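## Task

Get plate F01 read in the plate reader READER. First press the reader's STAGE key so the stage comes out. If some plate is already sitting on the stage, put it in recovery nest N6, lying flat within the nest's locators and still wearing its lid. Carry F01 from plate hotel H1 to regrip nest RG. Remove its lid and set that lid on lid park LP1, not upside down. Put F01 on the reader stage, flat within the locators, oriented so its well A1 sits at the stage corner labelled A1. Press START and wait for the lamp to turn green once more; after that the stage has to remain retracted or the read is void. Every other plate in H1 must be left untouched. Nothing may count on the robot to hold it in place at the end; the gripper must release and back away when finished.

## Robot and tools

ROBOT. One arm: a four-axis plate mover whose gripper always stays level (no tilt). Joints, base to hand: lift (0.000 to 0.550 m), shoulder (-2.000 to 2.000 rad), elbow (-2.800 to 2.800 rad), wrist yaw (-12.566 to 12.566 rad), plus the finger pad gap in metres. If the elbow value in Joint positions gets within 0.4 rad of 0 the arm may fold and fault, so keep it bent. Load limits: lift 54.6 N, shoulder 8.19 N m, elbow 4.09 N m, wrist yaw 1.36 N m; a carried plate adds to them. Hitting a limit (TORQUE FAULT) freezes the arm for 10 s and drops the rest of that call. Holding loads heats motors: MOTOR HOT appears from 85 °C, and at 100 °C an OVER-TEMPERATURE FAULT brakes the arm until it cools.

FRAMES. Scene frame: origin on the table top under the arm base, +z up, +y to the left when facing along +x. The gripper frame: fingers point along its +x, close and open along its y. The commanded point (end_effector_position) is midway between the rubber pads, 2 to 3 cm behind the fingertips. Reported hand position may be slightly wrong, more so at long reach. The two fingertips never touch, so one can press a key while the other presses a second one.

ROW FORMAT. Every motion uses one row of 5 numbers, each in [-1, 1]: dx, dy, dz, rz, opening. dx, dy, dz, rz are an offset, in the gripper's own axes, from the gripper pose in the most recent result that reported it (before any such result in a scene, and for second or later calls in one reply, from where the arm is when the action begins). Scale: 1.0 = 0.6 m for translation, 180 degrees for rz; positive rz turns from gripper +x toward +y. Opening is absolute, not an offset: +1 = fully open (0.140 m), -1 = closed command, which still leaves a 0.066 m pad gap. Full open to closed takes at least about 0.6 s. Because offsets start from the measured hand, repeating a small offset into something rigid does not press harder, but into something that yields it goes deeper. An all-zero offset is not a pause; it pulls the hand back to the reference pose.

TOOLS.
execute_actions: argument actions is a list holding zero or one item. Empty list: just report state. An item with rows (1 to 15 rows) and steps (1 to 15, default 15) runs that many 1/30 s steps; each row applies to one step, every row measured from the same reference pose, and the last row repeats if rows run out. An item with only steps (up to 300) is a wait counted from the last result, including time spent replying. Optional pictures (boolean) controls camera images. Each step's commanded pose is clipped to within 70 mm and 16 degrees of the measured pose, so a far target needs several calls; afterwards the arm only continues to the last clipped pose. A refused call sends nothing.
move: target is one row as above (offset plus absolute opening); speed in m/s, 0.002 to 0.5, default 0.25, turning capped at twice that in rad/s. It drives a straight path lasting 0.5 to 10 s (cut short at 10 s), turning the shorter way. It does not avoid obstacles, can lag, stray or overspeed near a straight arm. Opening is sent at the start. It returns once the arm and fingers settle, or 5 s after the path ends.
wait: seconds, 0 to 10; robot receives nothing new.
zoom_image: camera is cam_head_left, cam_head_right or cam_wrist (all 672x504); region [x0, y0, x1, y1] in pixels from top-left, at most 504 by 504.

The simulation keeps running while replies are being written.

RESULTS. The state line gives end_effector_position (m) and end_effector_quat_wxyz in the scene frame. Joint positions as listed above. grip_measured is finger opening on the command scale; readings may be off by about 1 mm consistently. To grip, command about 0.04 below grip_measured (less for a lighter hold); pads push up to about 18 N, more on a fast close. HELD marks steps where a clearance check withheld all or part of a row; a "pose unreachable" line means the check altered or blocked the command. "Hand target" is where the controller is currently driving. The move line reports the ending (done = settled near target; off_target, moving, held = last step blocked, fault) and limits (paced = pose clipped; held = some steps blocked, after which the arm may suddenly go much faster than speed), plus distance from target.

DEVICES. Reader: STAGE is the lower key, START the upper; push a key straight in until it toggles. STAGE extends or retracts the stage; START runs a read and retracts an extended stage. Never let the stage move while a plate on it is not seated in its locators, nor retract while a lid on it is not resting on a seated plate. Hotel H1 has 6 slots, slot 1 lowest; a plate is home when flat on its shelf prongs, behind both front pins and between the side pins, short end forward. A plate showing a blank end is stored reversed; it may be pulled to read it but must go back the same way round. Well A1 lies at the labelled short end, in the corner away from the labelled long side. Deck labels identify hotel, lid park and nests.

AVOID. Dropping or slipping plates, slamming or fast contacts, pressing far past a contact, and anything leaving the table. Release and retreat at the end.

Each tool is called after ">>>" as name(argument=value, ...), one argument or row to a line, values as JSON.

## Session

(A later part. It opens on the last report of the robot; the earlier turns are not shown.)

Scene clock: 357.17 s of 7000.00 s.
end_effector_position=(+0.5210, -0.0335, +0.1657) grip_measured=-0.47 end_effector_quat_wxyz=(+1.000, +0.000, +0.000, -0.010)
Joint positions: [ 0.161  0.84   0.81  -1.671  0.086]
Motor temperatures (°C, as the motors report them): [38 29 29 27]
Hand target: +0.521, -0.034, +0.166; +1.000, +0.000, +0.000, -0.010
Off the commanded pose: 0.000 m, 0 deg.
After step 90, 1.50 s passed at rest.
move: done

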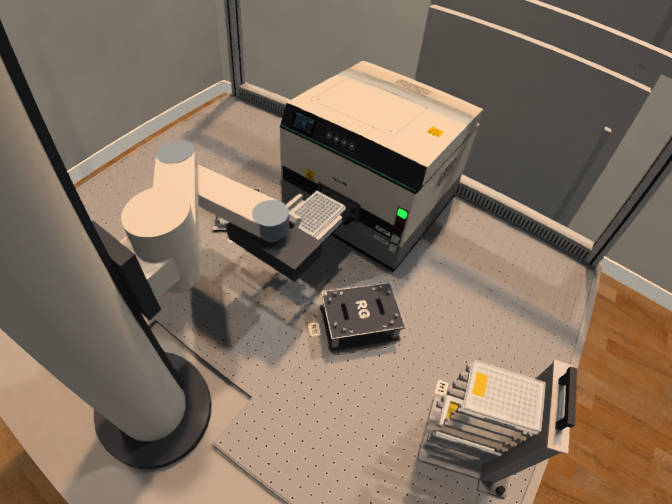

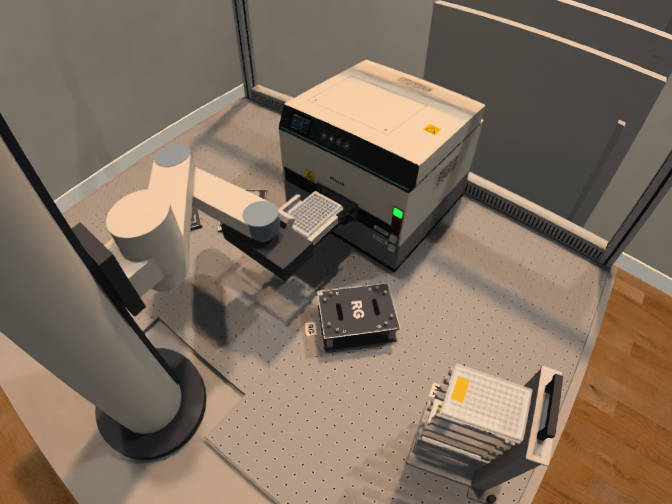

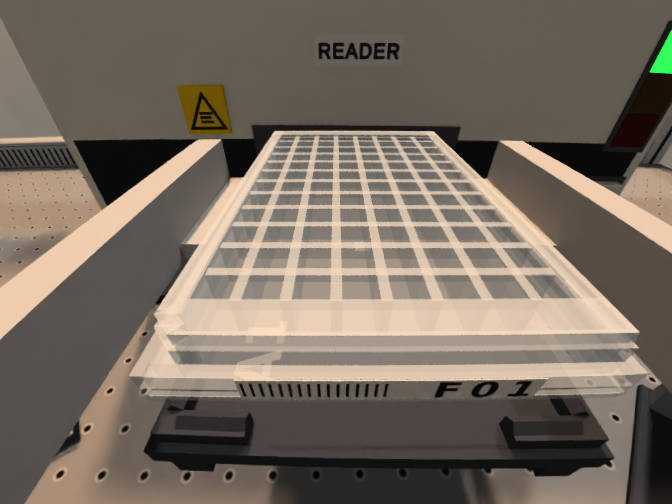

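>>> move(
  target=[0.0065,-0.0004,-0.013,-0.0039,-0.52],
  speed=0.02,
)

Scene clock: 369.60 s of 7000.00 s.
end_effector_position=(+0.5248, -0.0339, +0.1578) grip_measured=-0.47 end_effector_quat_wxyz=(+1.000, +0.000, +0.000, -0.016)
Joint positions: [ 0.153  0.845  0.826 -1.704  0.086]
Motor temperatures (°C, as the motors report them): [38 29 29 27]
Hand target: +0.525, -0.034, +0.158; +1.000, +0.000, +0.000, -0.016
Off the commanded pose: 0.000 m, 0 deg.
After step 90, 8.73 s passed at rest.
move: done

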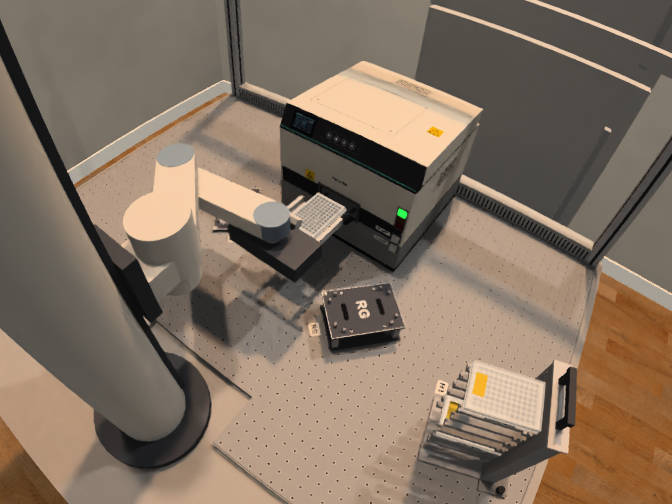

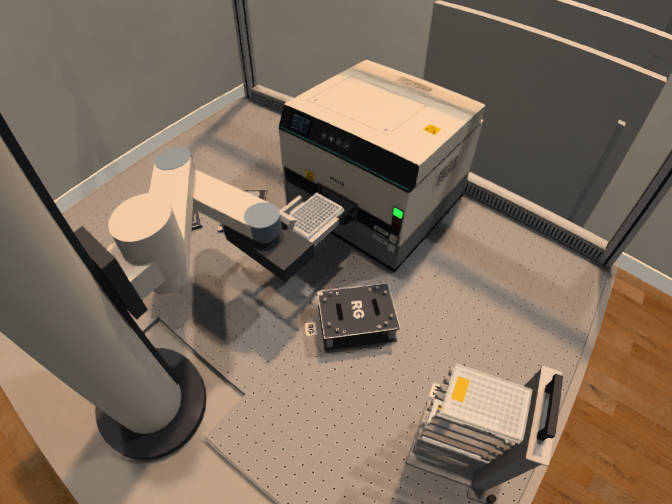

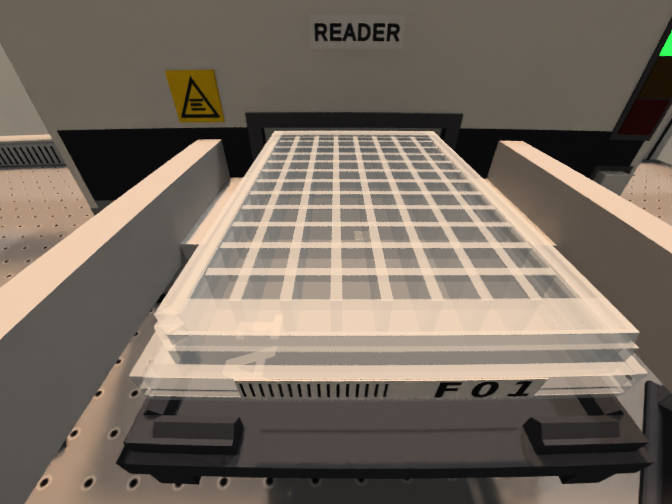

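>>> move(
  target=[-0.001,0,-0.0065,0,-0.52],
  speed=0.01,
)

Scene clock: 377.60 s of 7000.00 s.
end_effector_position=(+0.5243, -0.0340, +0.1539) grip_measured=-0.47 end_effector_quat_wxyz=(+1.000, +0.000, +0.000, -0.017)
Joint positions: [ 0.149  0.845  0.824 -1.702  0.086]
Motor temperatures (°C, as the motors report them): [38 29 29 27]
Hand target: +0.524, -0.034, +0.154; +1.000, +0.000, +0.000, -0.016
Off the commanded pose: 0.000 m, 0 deg.
After step 90, 4.30 s passed at rest.
move: done

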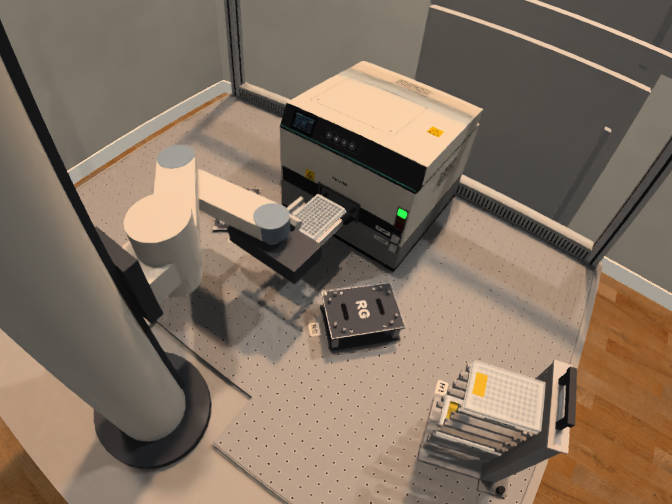

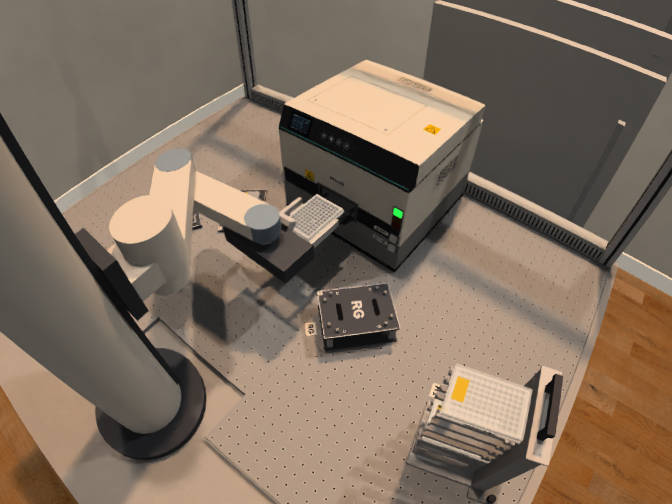

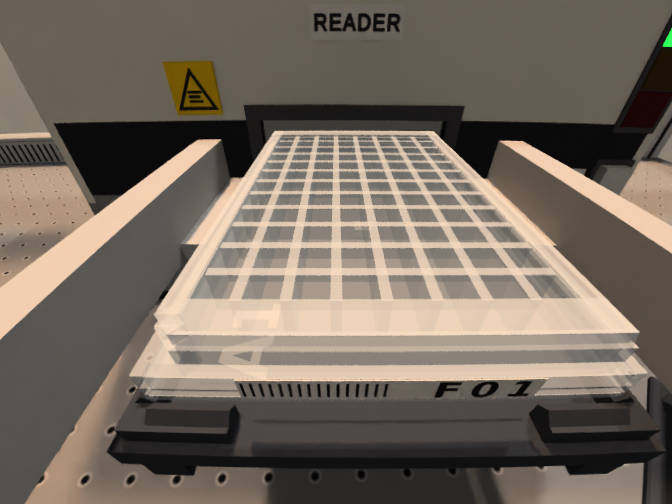

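>>> move(
  target=[0,0,-0.005,0,-0.52],
  speed=0.008,
)

Scene clock: 381.77 s of 7000.00 s.
end_effector_position=(+0.5242, -0.0342, +0.1510) grip_measured=-0.47 end_effector_quat_wxyz=(+1.000, +0.000, +0.000, -0.017)
Joint positions: [ 0.146  0.845  0.824 -1.703  0.086]
Motor temperatures (°C, as the motors report them): [38 29 29 27]
Hand target: +0.524, -0.034, +0.151; +1.000, +0.000, +0.000, -0.017
Off the commanded pose: 0.000 m, 0 deg.
After step 90, 0.47 s passed at rest.
move: done

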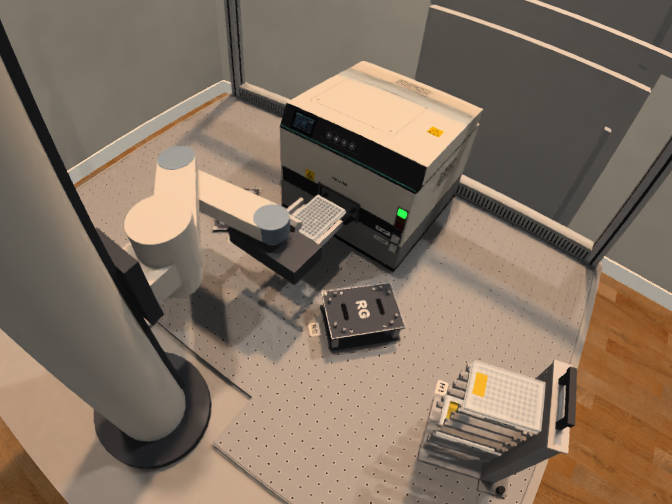

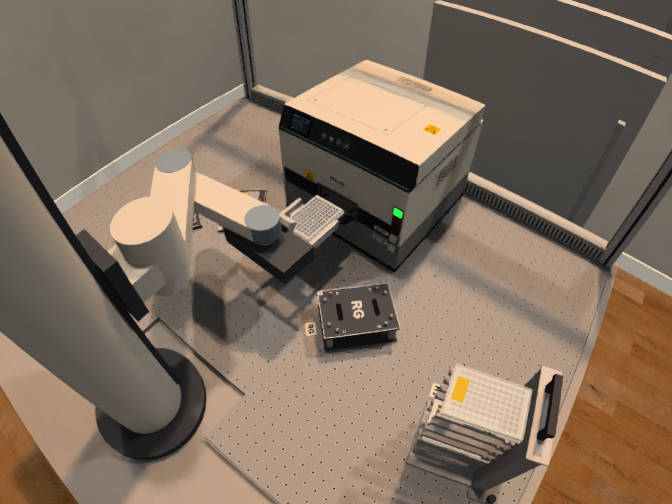

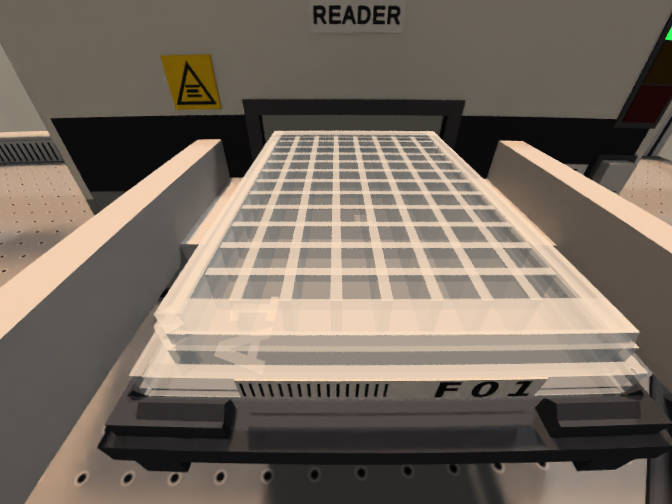

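>>> move(
  target=[0,-0.0003,-0.004,0,-0.52],
  speed=0.007,
)

Scene clock: 384.97 s of 7000.00 s.
end_effector_position=(+0.5243, -0.0345, +0.1486) grip_measured=-0.47 end_effector_quat_wxyz=(+1.000, +0.000, +0.000, -0.018)
Joint positions: [ 0.144  0.844  0.824 -1.704  0.086]
Motor temperatures (°C, as the motors report them): [38 29 29 27]
Hand target: +0.524, -0.034, +0.149; +1.000, +0.000, +0.000, -0.017
Off the commanded pose: 0.000 m, 0 deg.
move: done

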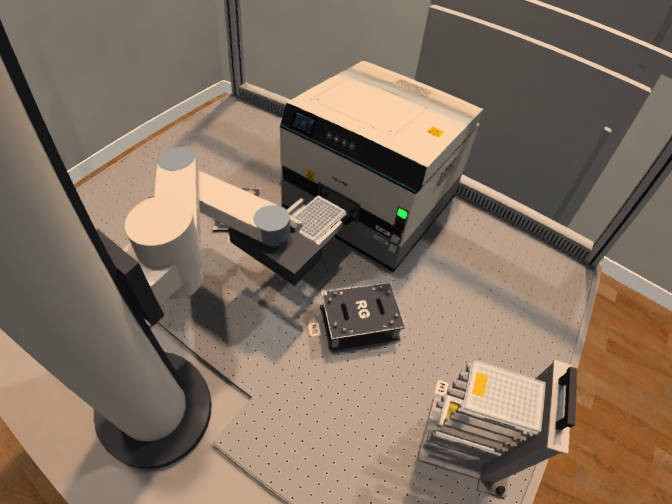

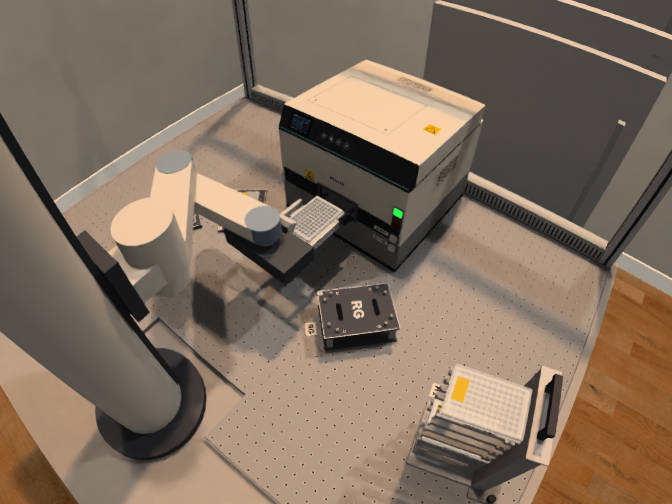

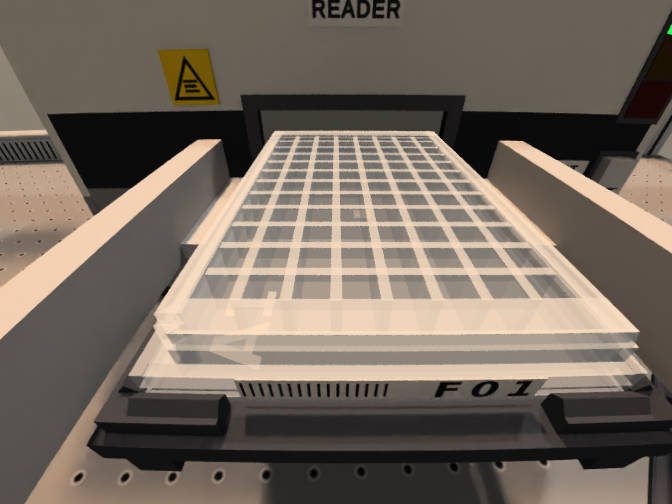

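>>> move(
  target=[0,0,-0.003,0,-0.52],
  speed=0.006,
)

Scene clock: 388.50 s of 7000.00 s.
end_effector_position=(+0.5244, -0.0345, +0.1469) grip_measured=-0.47 end_effector_quat_wxyz=(+1.000, +0.000, +0.000, -0.018)
Joint positions: [ 0.142  0.844  0.824 -1.705  0.086]
Motor temperatures (°C, as the motors report them): [38 29 29 27]
Hand target: +0.524, -0.035, +0.147; +1.000, +0.000, +0.000, -0.018
Off the commanded pose: 0.000 m, 0 deg.
move: done

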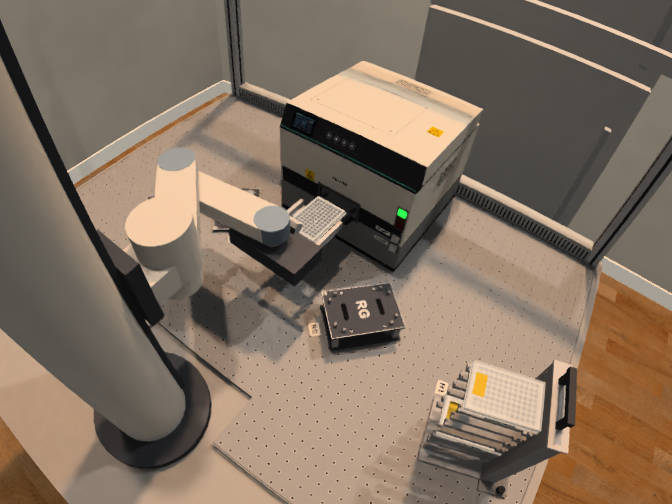

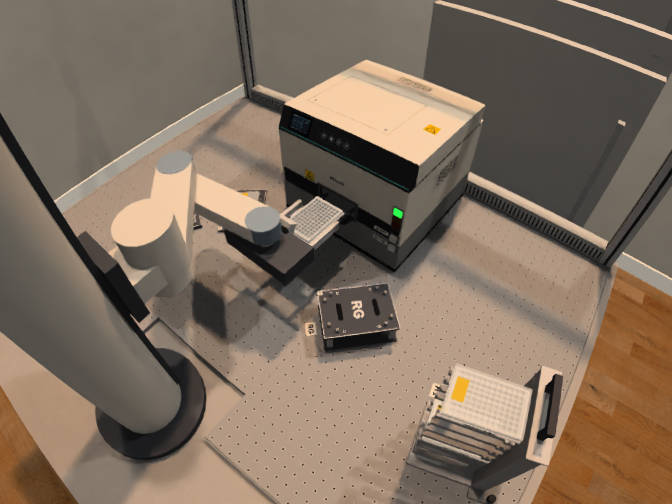

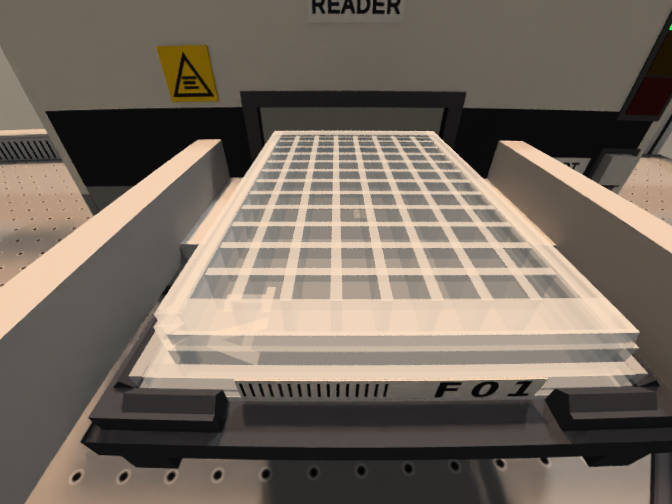

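>>> move(
  target=[0,0,-0.002,0,-0.52],
  speed=0.005,
)

Scene clock: 391.33 s of 7000.00 s.
end_effector_position=(+0.5244, -0.0345, +0.1463) grip_measured=-0.47 end_effector_quat_wxyz=(+1.000, +0.000, +0.000, -0.018)
Joint positions: [ 0.141  0.844  0.824 -1.705  0.086]
Motor temperatures (°C, as the motors report them): [38 29 29 27]
Hand target: +0.524, -0.035, +0.146; +1.000, +0.000, +0.000, -0.018
Off the commanded pose: 0.001 m, 0 deg.
move: done

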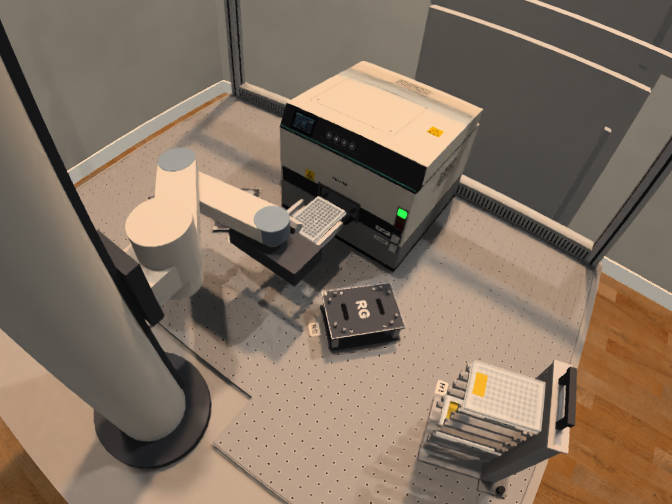

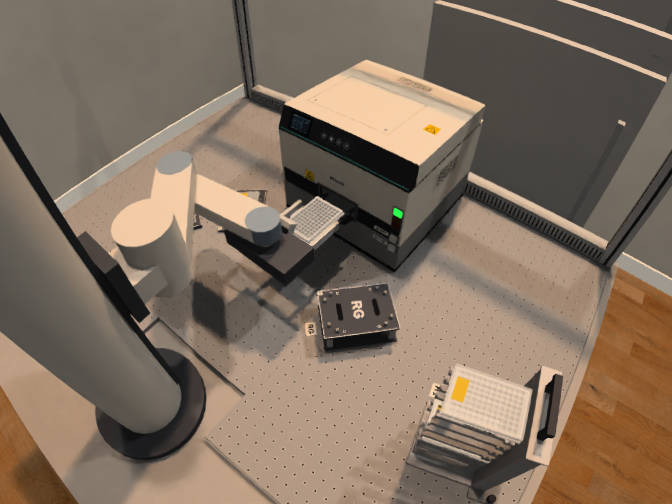

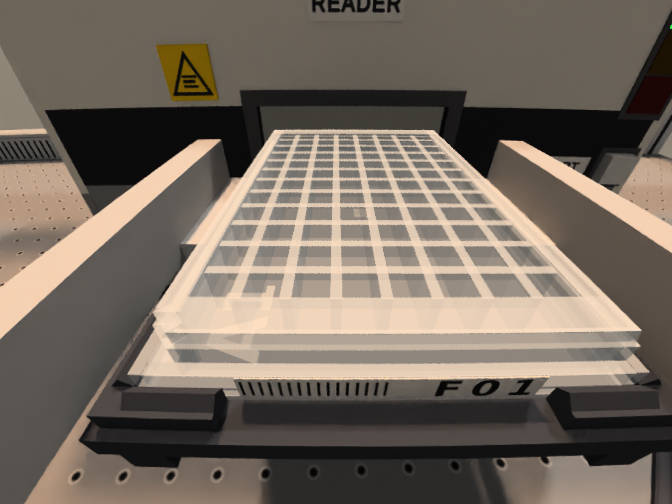

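>>> move(
  target=[0,0,0.0005,0,-0.25],
  speed=0.01,
)

>>> move(
  target=[0,0,0.06,0,-0.25],
  speed=0.1,
)

>>> move(
  target=[0.0392,-0.3643,0,0.01146,-1],
  speed=0.35,
)

>>> move(
  target=[0.04,0,-0.0975,0,-1],
  speed=0.15,
)

Scene clock: 403.10 s of 7000.00 s.
end_effector_position=(+0.5244, -0.0345, +0.1466) grip_measured=-0.25 end_effector_quat_wxyz=(+1.000, +0.000, +0.000, -0.018)
Joint positions: [ 0.142  0.844  0.824 -1.705  0.094]
Motor temperatures (°C, as the motors report them): [37 29 29 27]
Hand target: +0.524, -0.035, +0.147; +1.000, +0.000, +0.000, -0.018
Off the commanded pose: 0.000 m, 0 deg.
After step 90, 8.07 s passed at rest.
move: done

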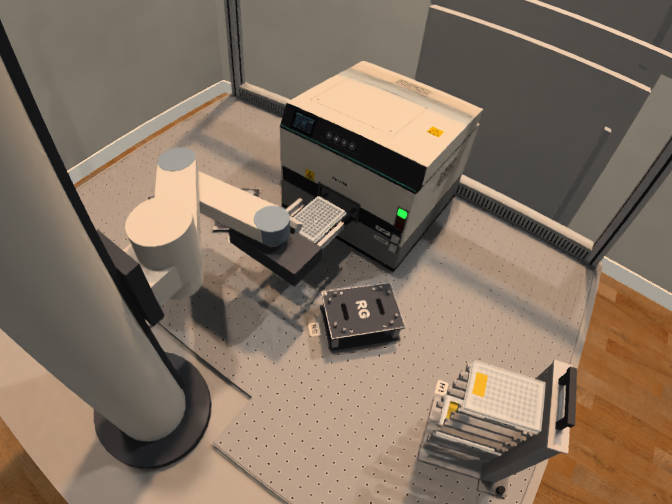

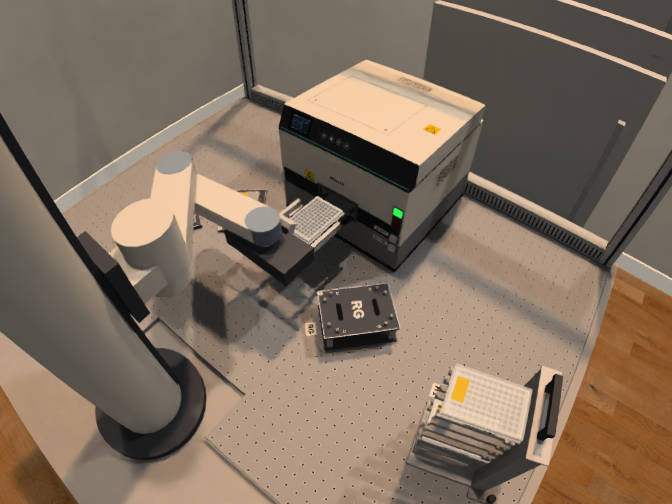

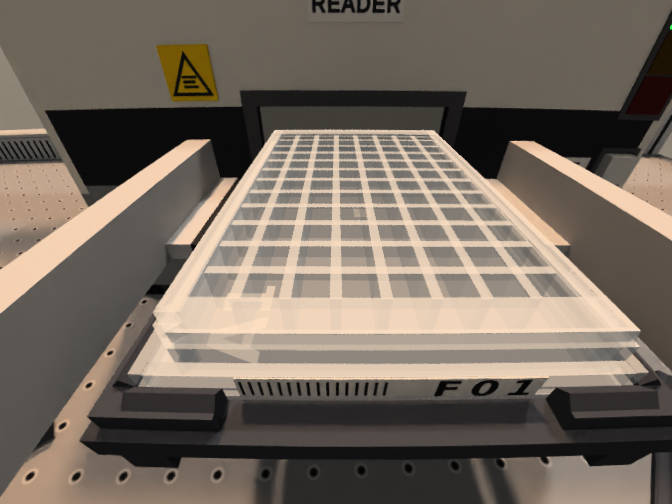

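Scene clock: 403.83 s of 7000.00 s.
end_effector_position=(+0.5244, -0.0345, +0.1826) grip_measured=-0.25 end_effector_quat_wxyz=(+1.000, +0.000, +0.000, -0.018)
Joint positions: [ 0.178  0.844  0.824 -1.705  0.094]
Motor temperatures (°C, as the motors report them): [37 29 29 27]
Hand target: +0.524, -0.035, +0.183; +1.000, +0.000, +0.000, -0.018
Off the commanded pose: 0.000 m, 0 deg.
move: done

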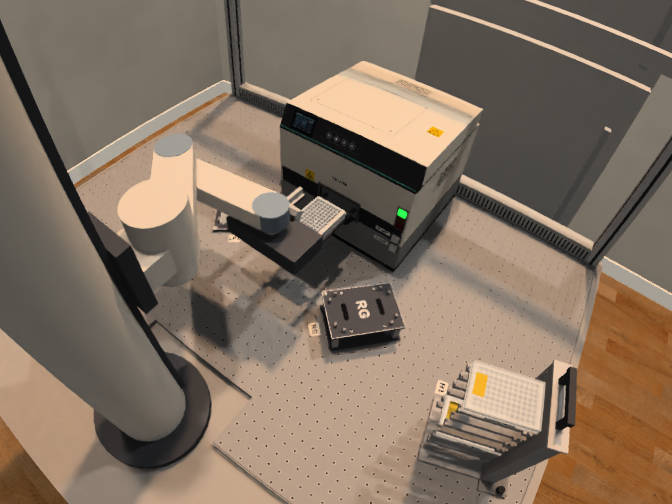

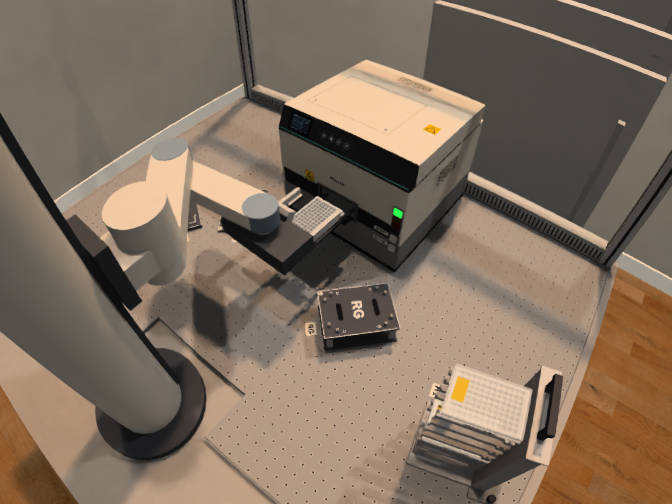

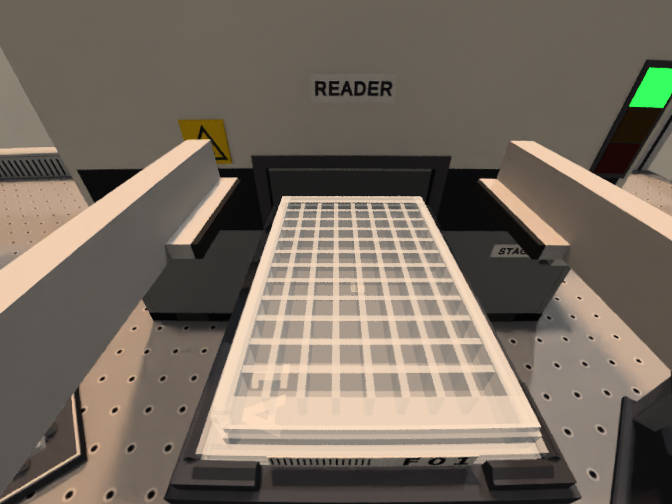

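Scene clock: 405.03 s of 7000.00 s.
end_effector_position=(+0.5400, -0.2539, +0.1826) grip_measured=-0.99 end_effector_quat_wxyz=(+1.000, +0.000, +0.000, +0.000)
Joint positions: [ 0.178 -0.072  1.415 -1.342  0.066]
Motor temperatures (°C, as the motors report them): [37 29 29 27]
Hand target: +0.540, -0.254, +0.183; +1.000, +0.000, +0.000, +0.000
Off the commanded pose: 0.000 m, 0 deg.
move: done

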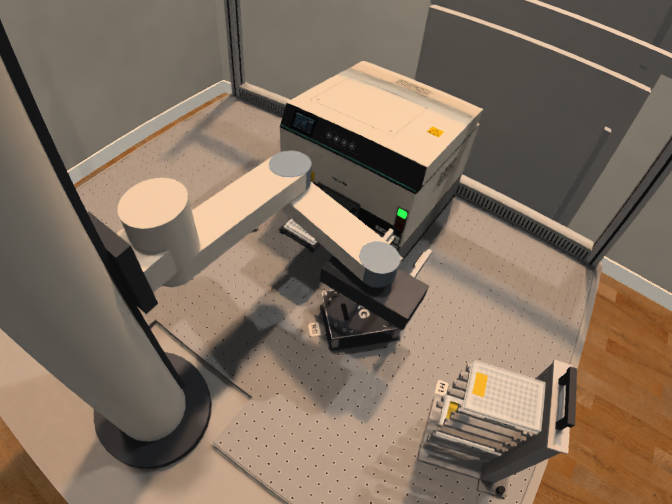

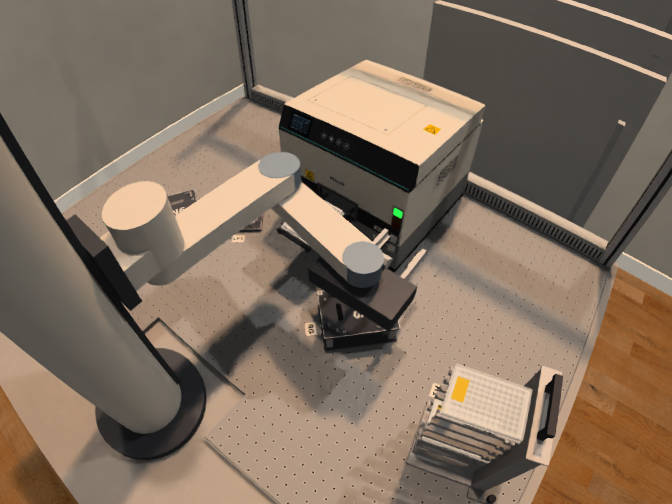

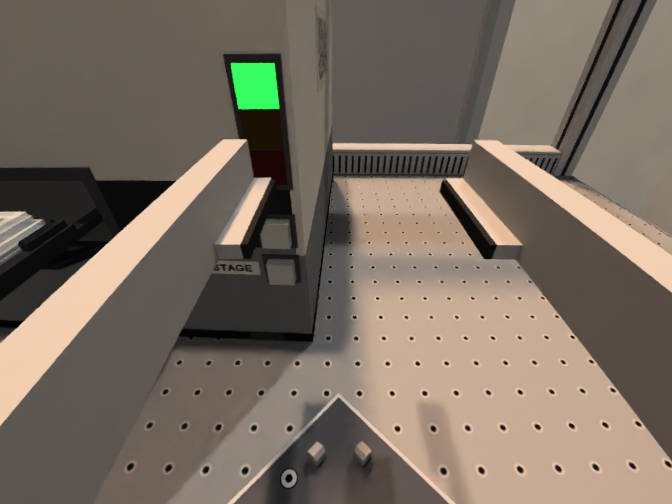

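Scene clock: 405.80 s of 7000.00 s.
end_effector_position=(+0.5641, -0.2537, +0.1241) grip_measured=-0.99 end_effector_quat_wxyz=(+1.000, +0.000, +0.000, +0.000)
Joint positions: [ 0.119 -0.056  1.5   -1.443  0.066]
Motor temperatures (°C, as the motors report them): [38 29 29 27]
Hand target: +0.564, -0.254, +0.124; +1.000, +0.000, +0.000, +0.000
Off the commanded pose: 0.000 m, 0 deg.
move: done

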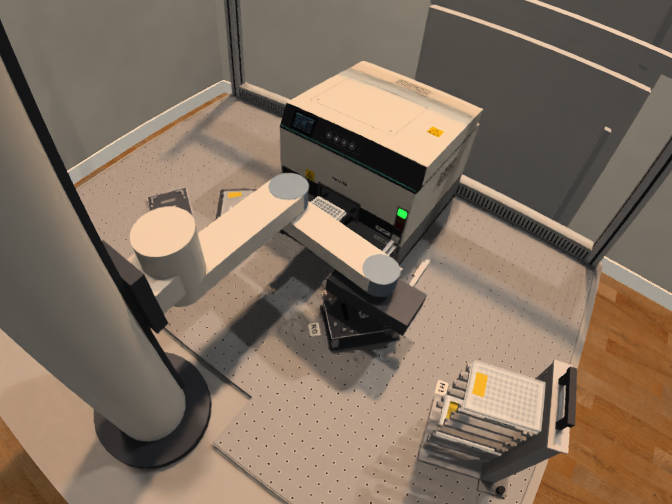

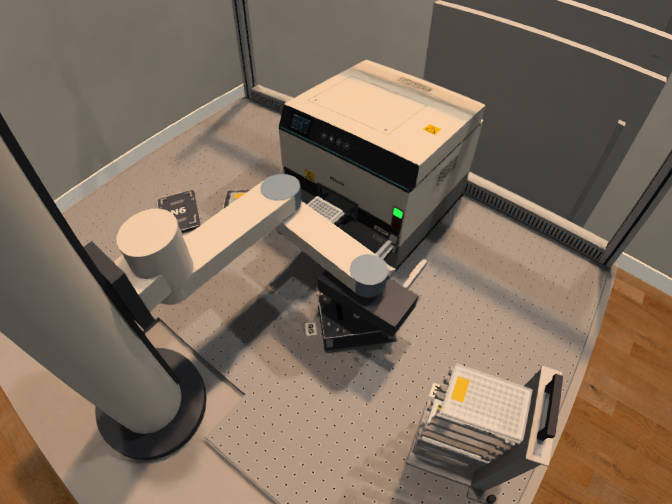

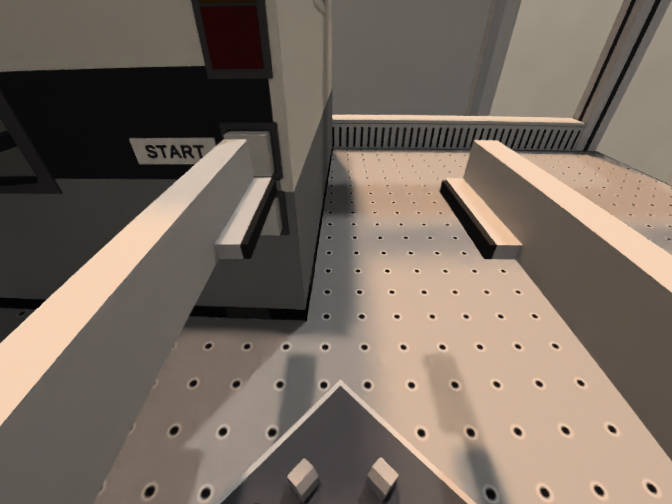

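Height matches the earlier STAGE view. Pressing START.

>>> move(
  target=[0.027,0,0,0,-1],
  speed=0.025,
)

>>> move(
  target=[0.005,0,0,0,-1],
  speed=0.008,
)

>>> move(
  target=[-0.02,0,0,0,-1],
  speed=0.05,
)

Scene clock: 415.50 s of 7000.00 s.
end_effector_position=(+0.5800, -0.2539, +0.1241) grip_measured=-0.99 end_effector_quat_wxyz=(+1.000, +0.000, +0.000, +0.000)
Joint positions: [ 0.119 -0.052  1.561 -1.509  0.066]
Motor temperatures (°C, as the motors report them): [38 29 29 27]
Hand target: +0.580, -0.254, +0.124; +1.000, +0.000, +0.000, +0.000
Off the commanded pose: 0.000 m, 0 deg.
After step 90, 5.83 s passed at rest.
move: done

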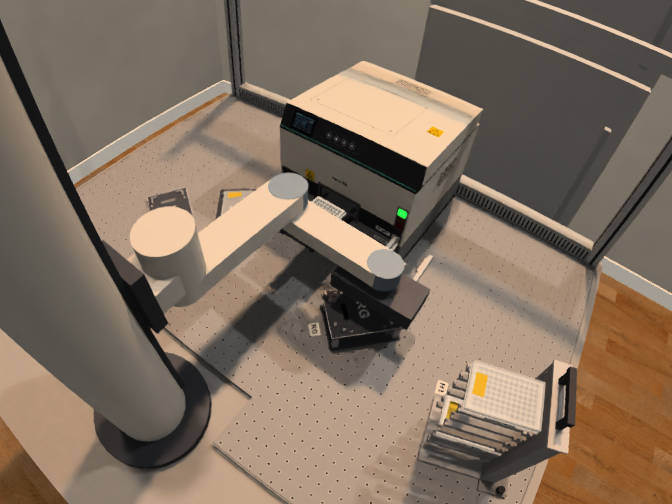

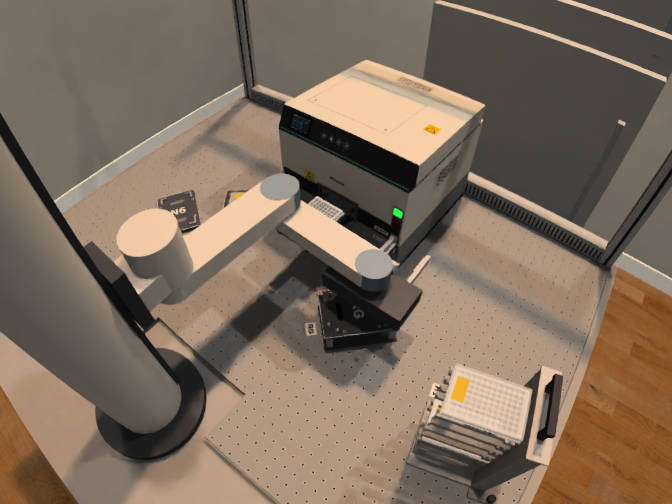

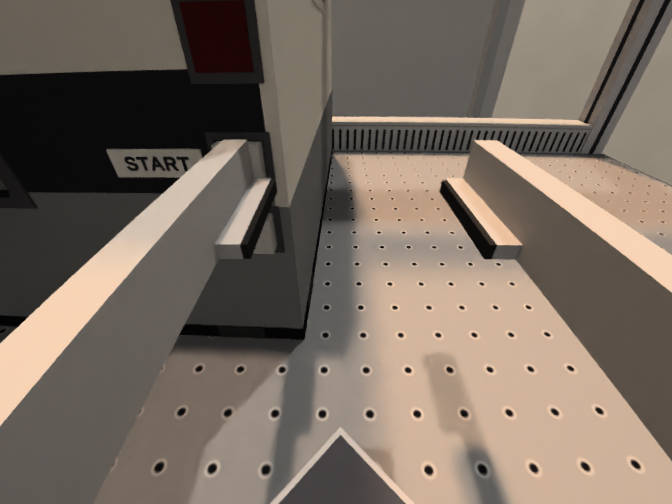

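Scene clock: 416.20 s of 7000.00 s.
end_effector_position=(+0.5824, -0.2540, +0.1241) grip_measured=-0.99 end_effector_quat_wxyz=(+1.000, +0.000, +0.000, +0.001)
Joint positions: [ 0.119 -0.052  1.572 -1.519  0.066]
Motor temperatures (°C, as the motors report them): [38 29 29 27]
Hand target: +0.583, -0.254, +0.124; +1.000, +0.000, +0.000, +0.000
Off the commanded pose: 0.001 m, 0 deg.
move: done

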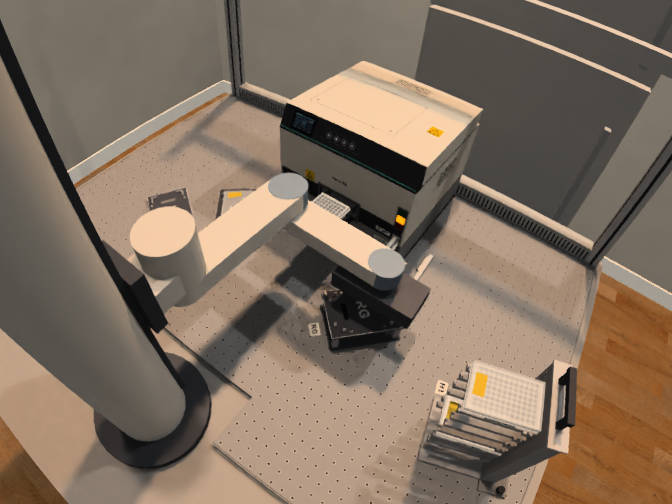

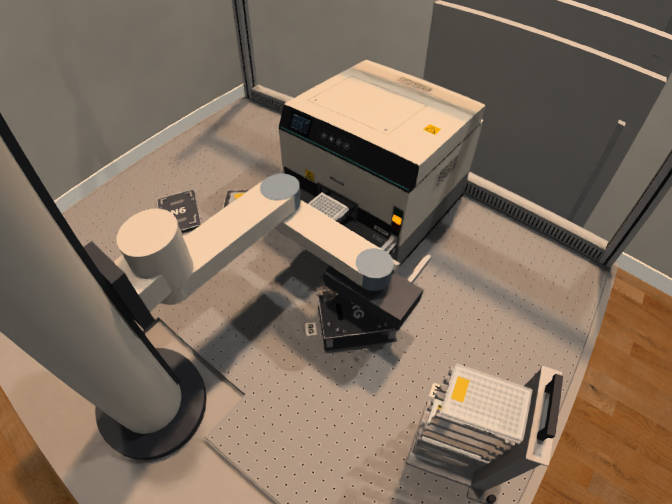

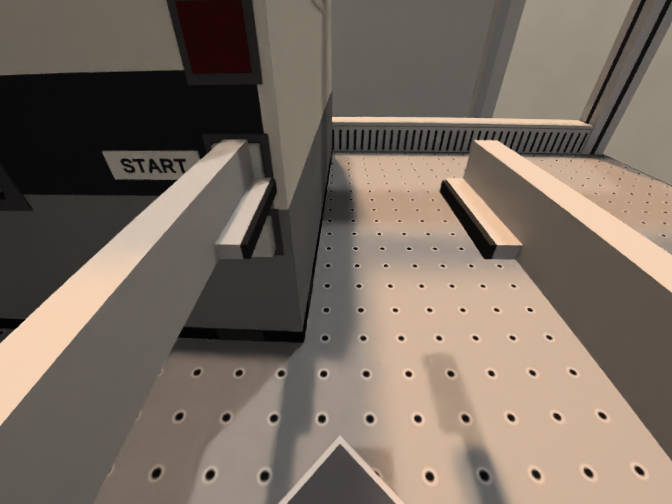

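Scene clock: 416.90 s of 7000.00 s.
end_effector_position=(+0.5704, -0.2540, +0.1241) grip_measured=-0.99 end_effector_quat_wxyz=(+1.000, +0.000, +0.000, +0.000)
Joint positions: [ 0.119 -0.055  1.525 -1.469  0.066]
Motor temperatures (°C, as the motors report them): [38 29 29 27]
Hand target: +0.570, -0.254, +0.124; +1.000, +0.000, +0.000, +0.001
Off the commanded pose: 0.000 m, 0 deg.
move: done

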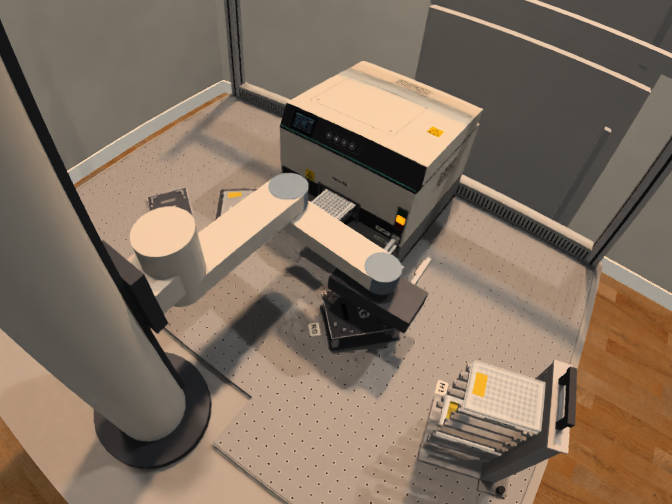

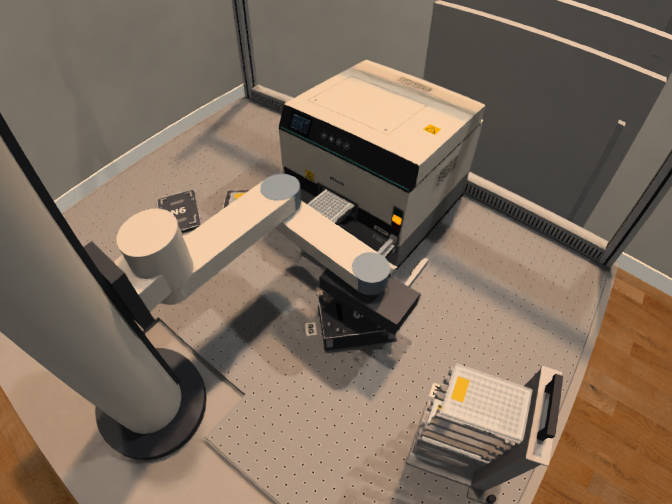

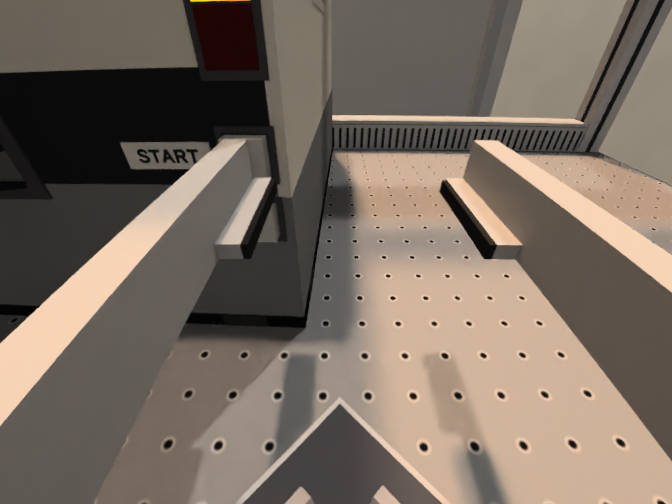

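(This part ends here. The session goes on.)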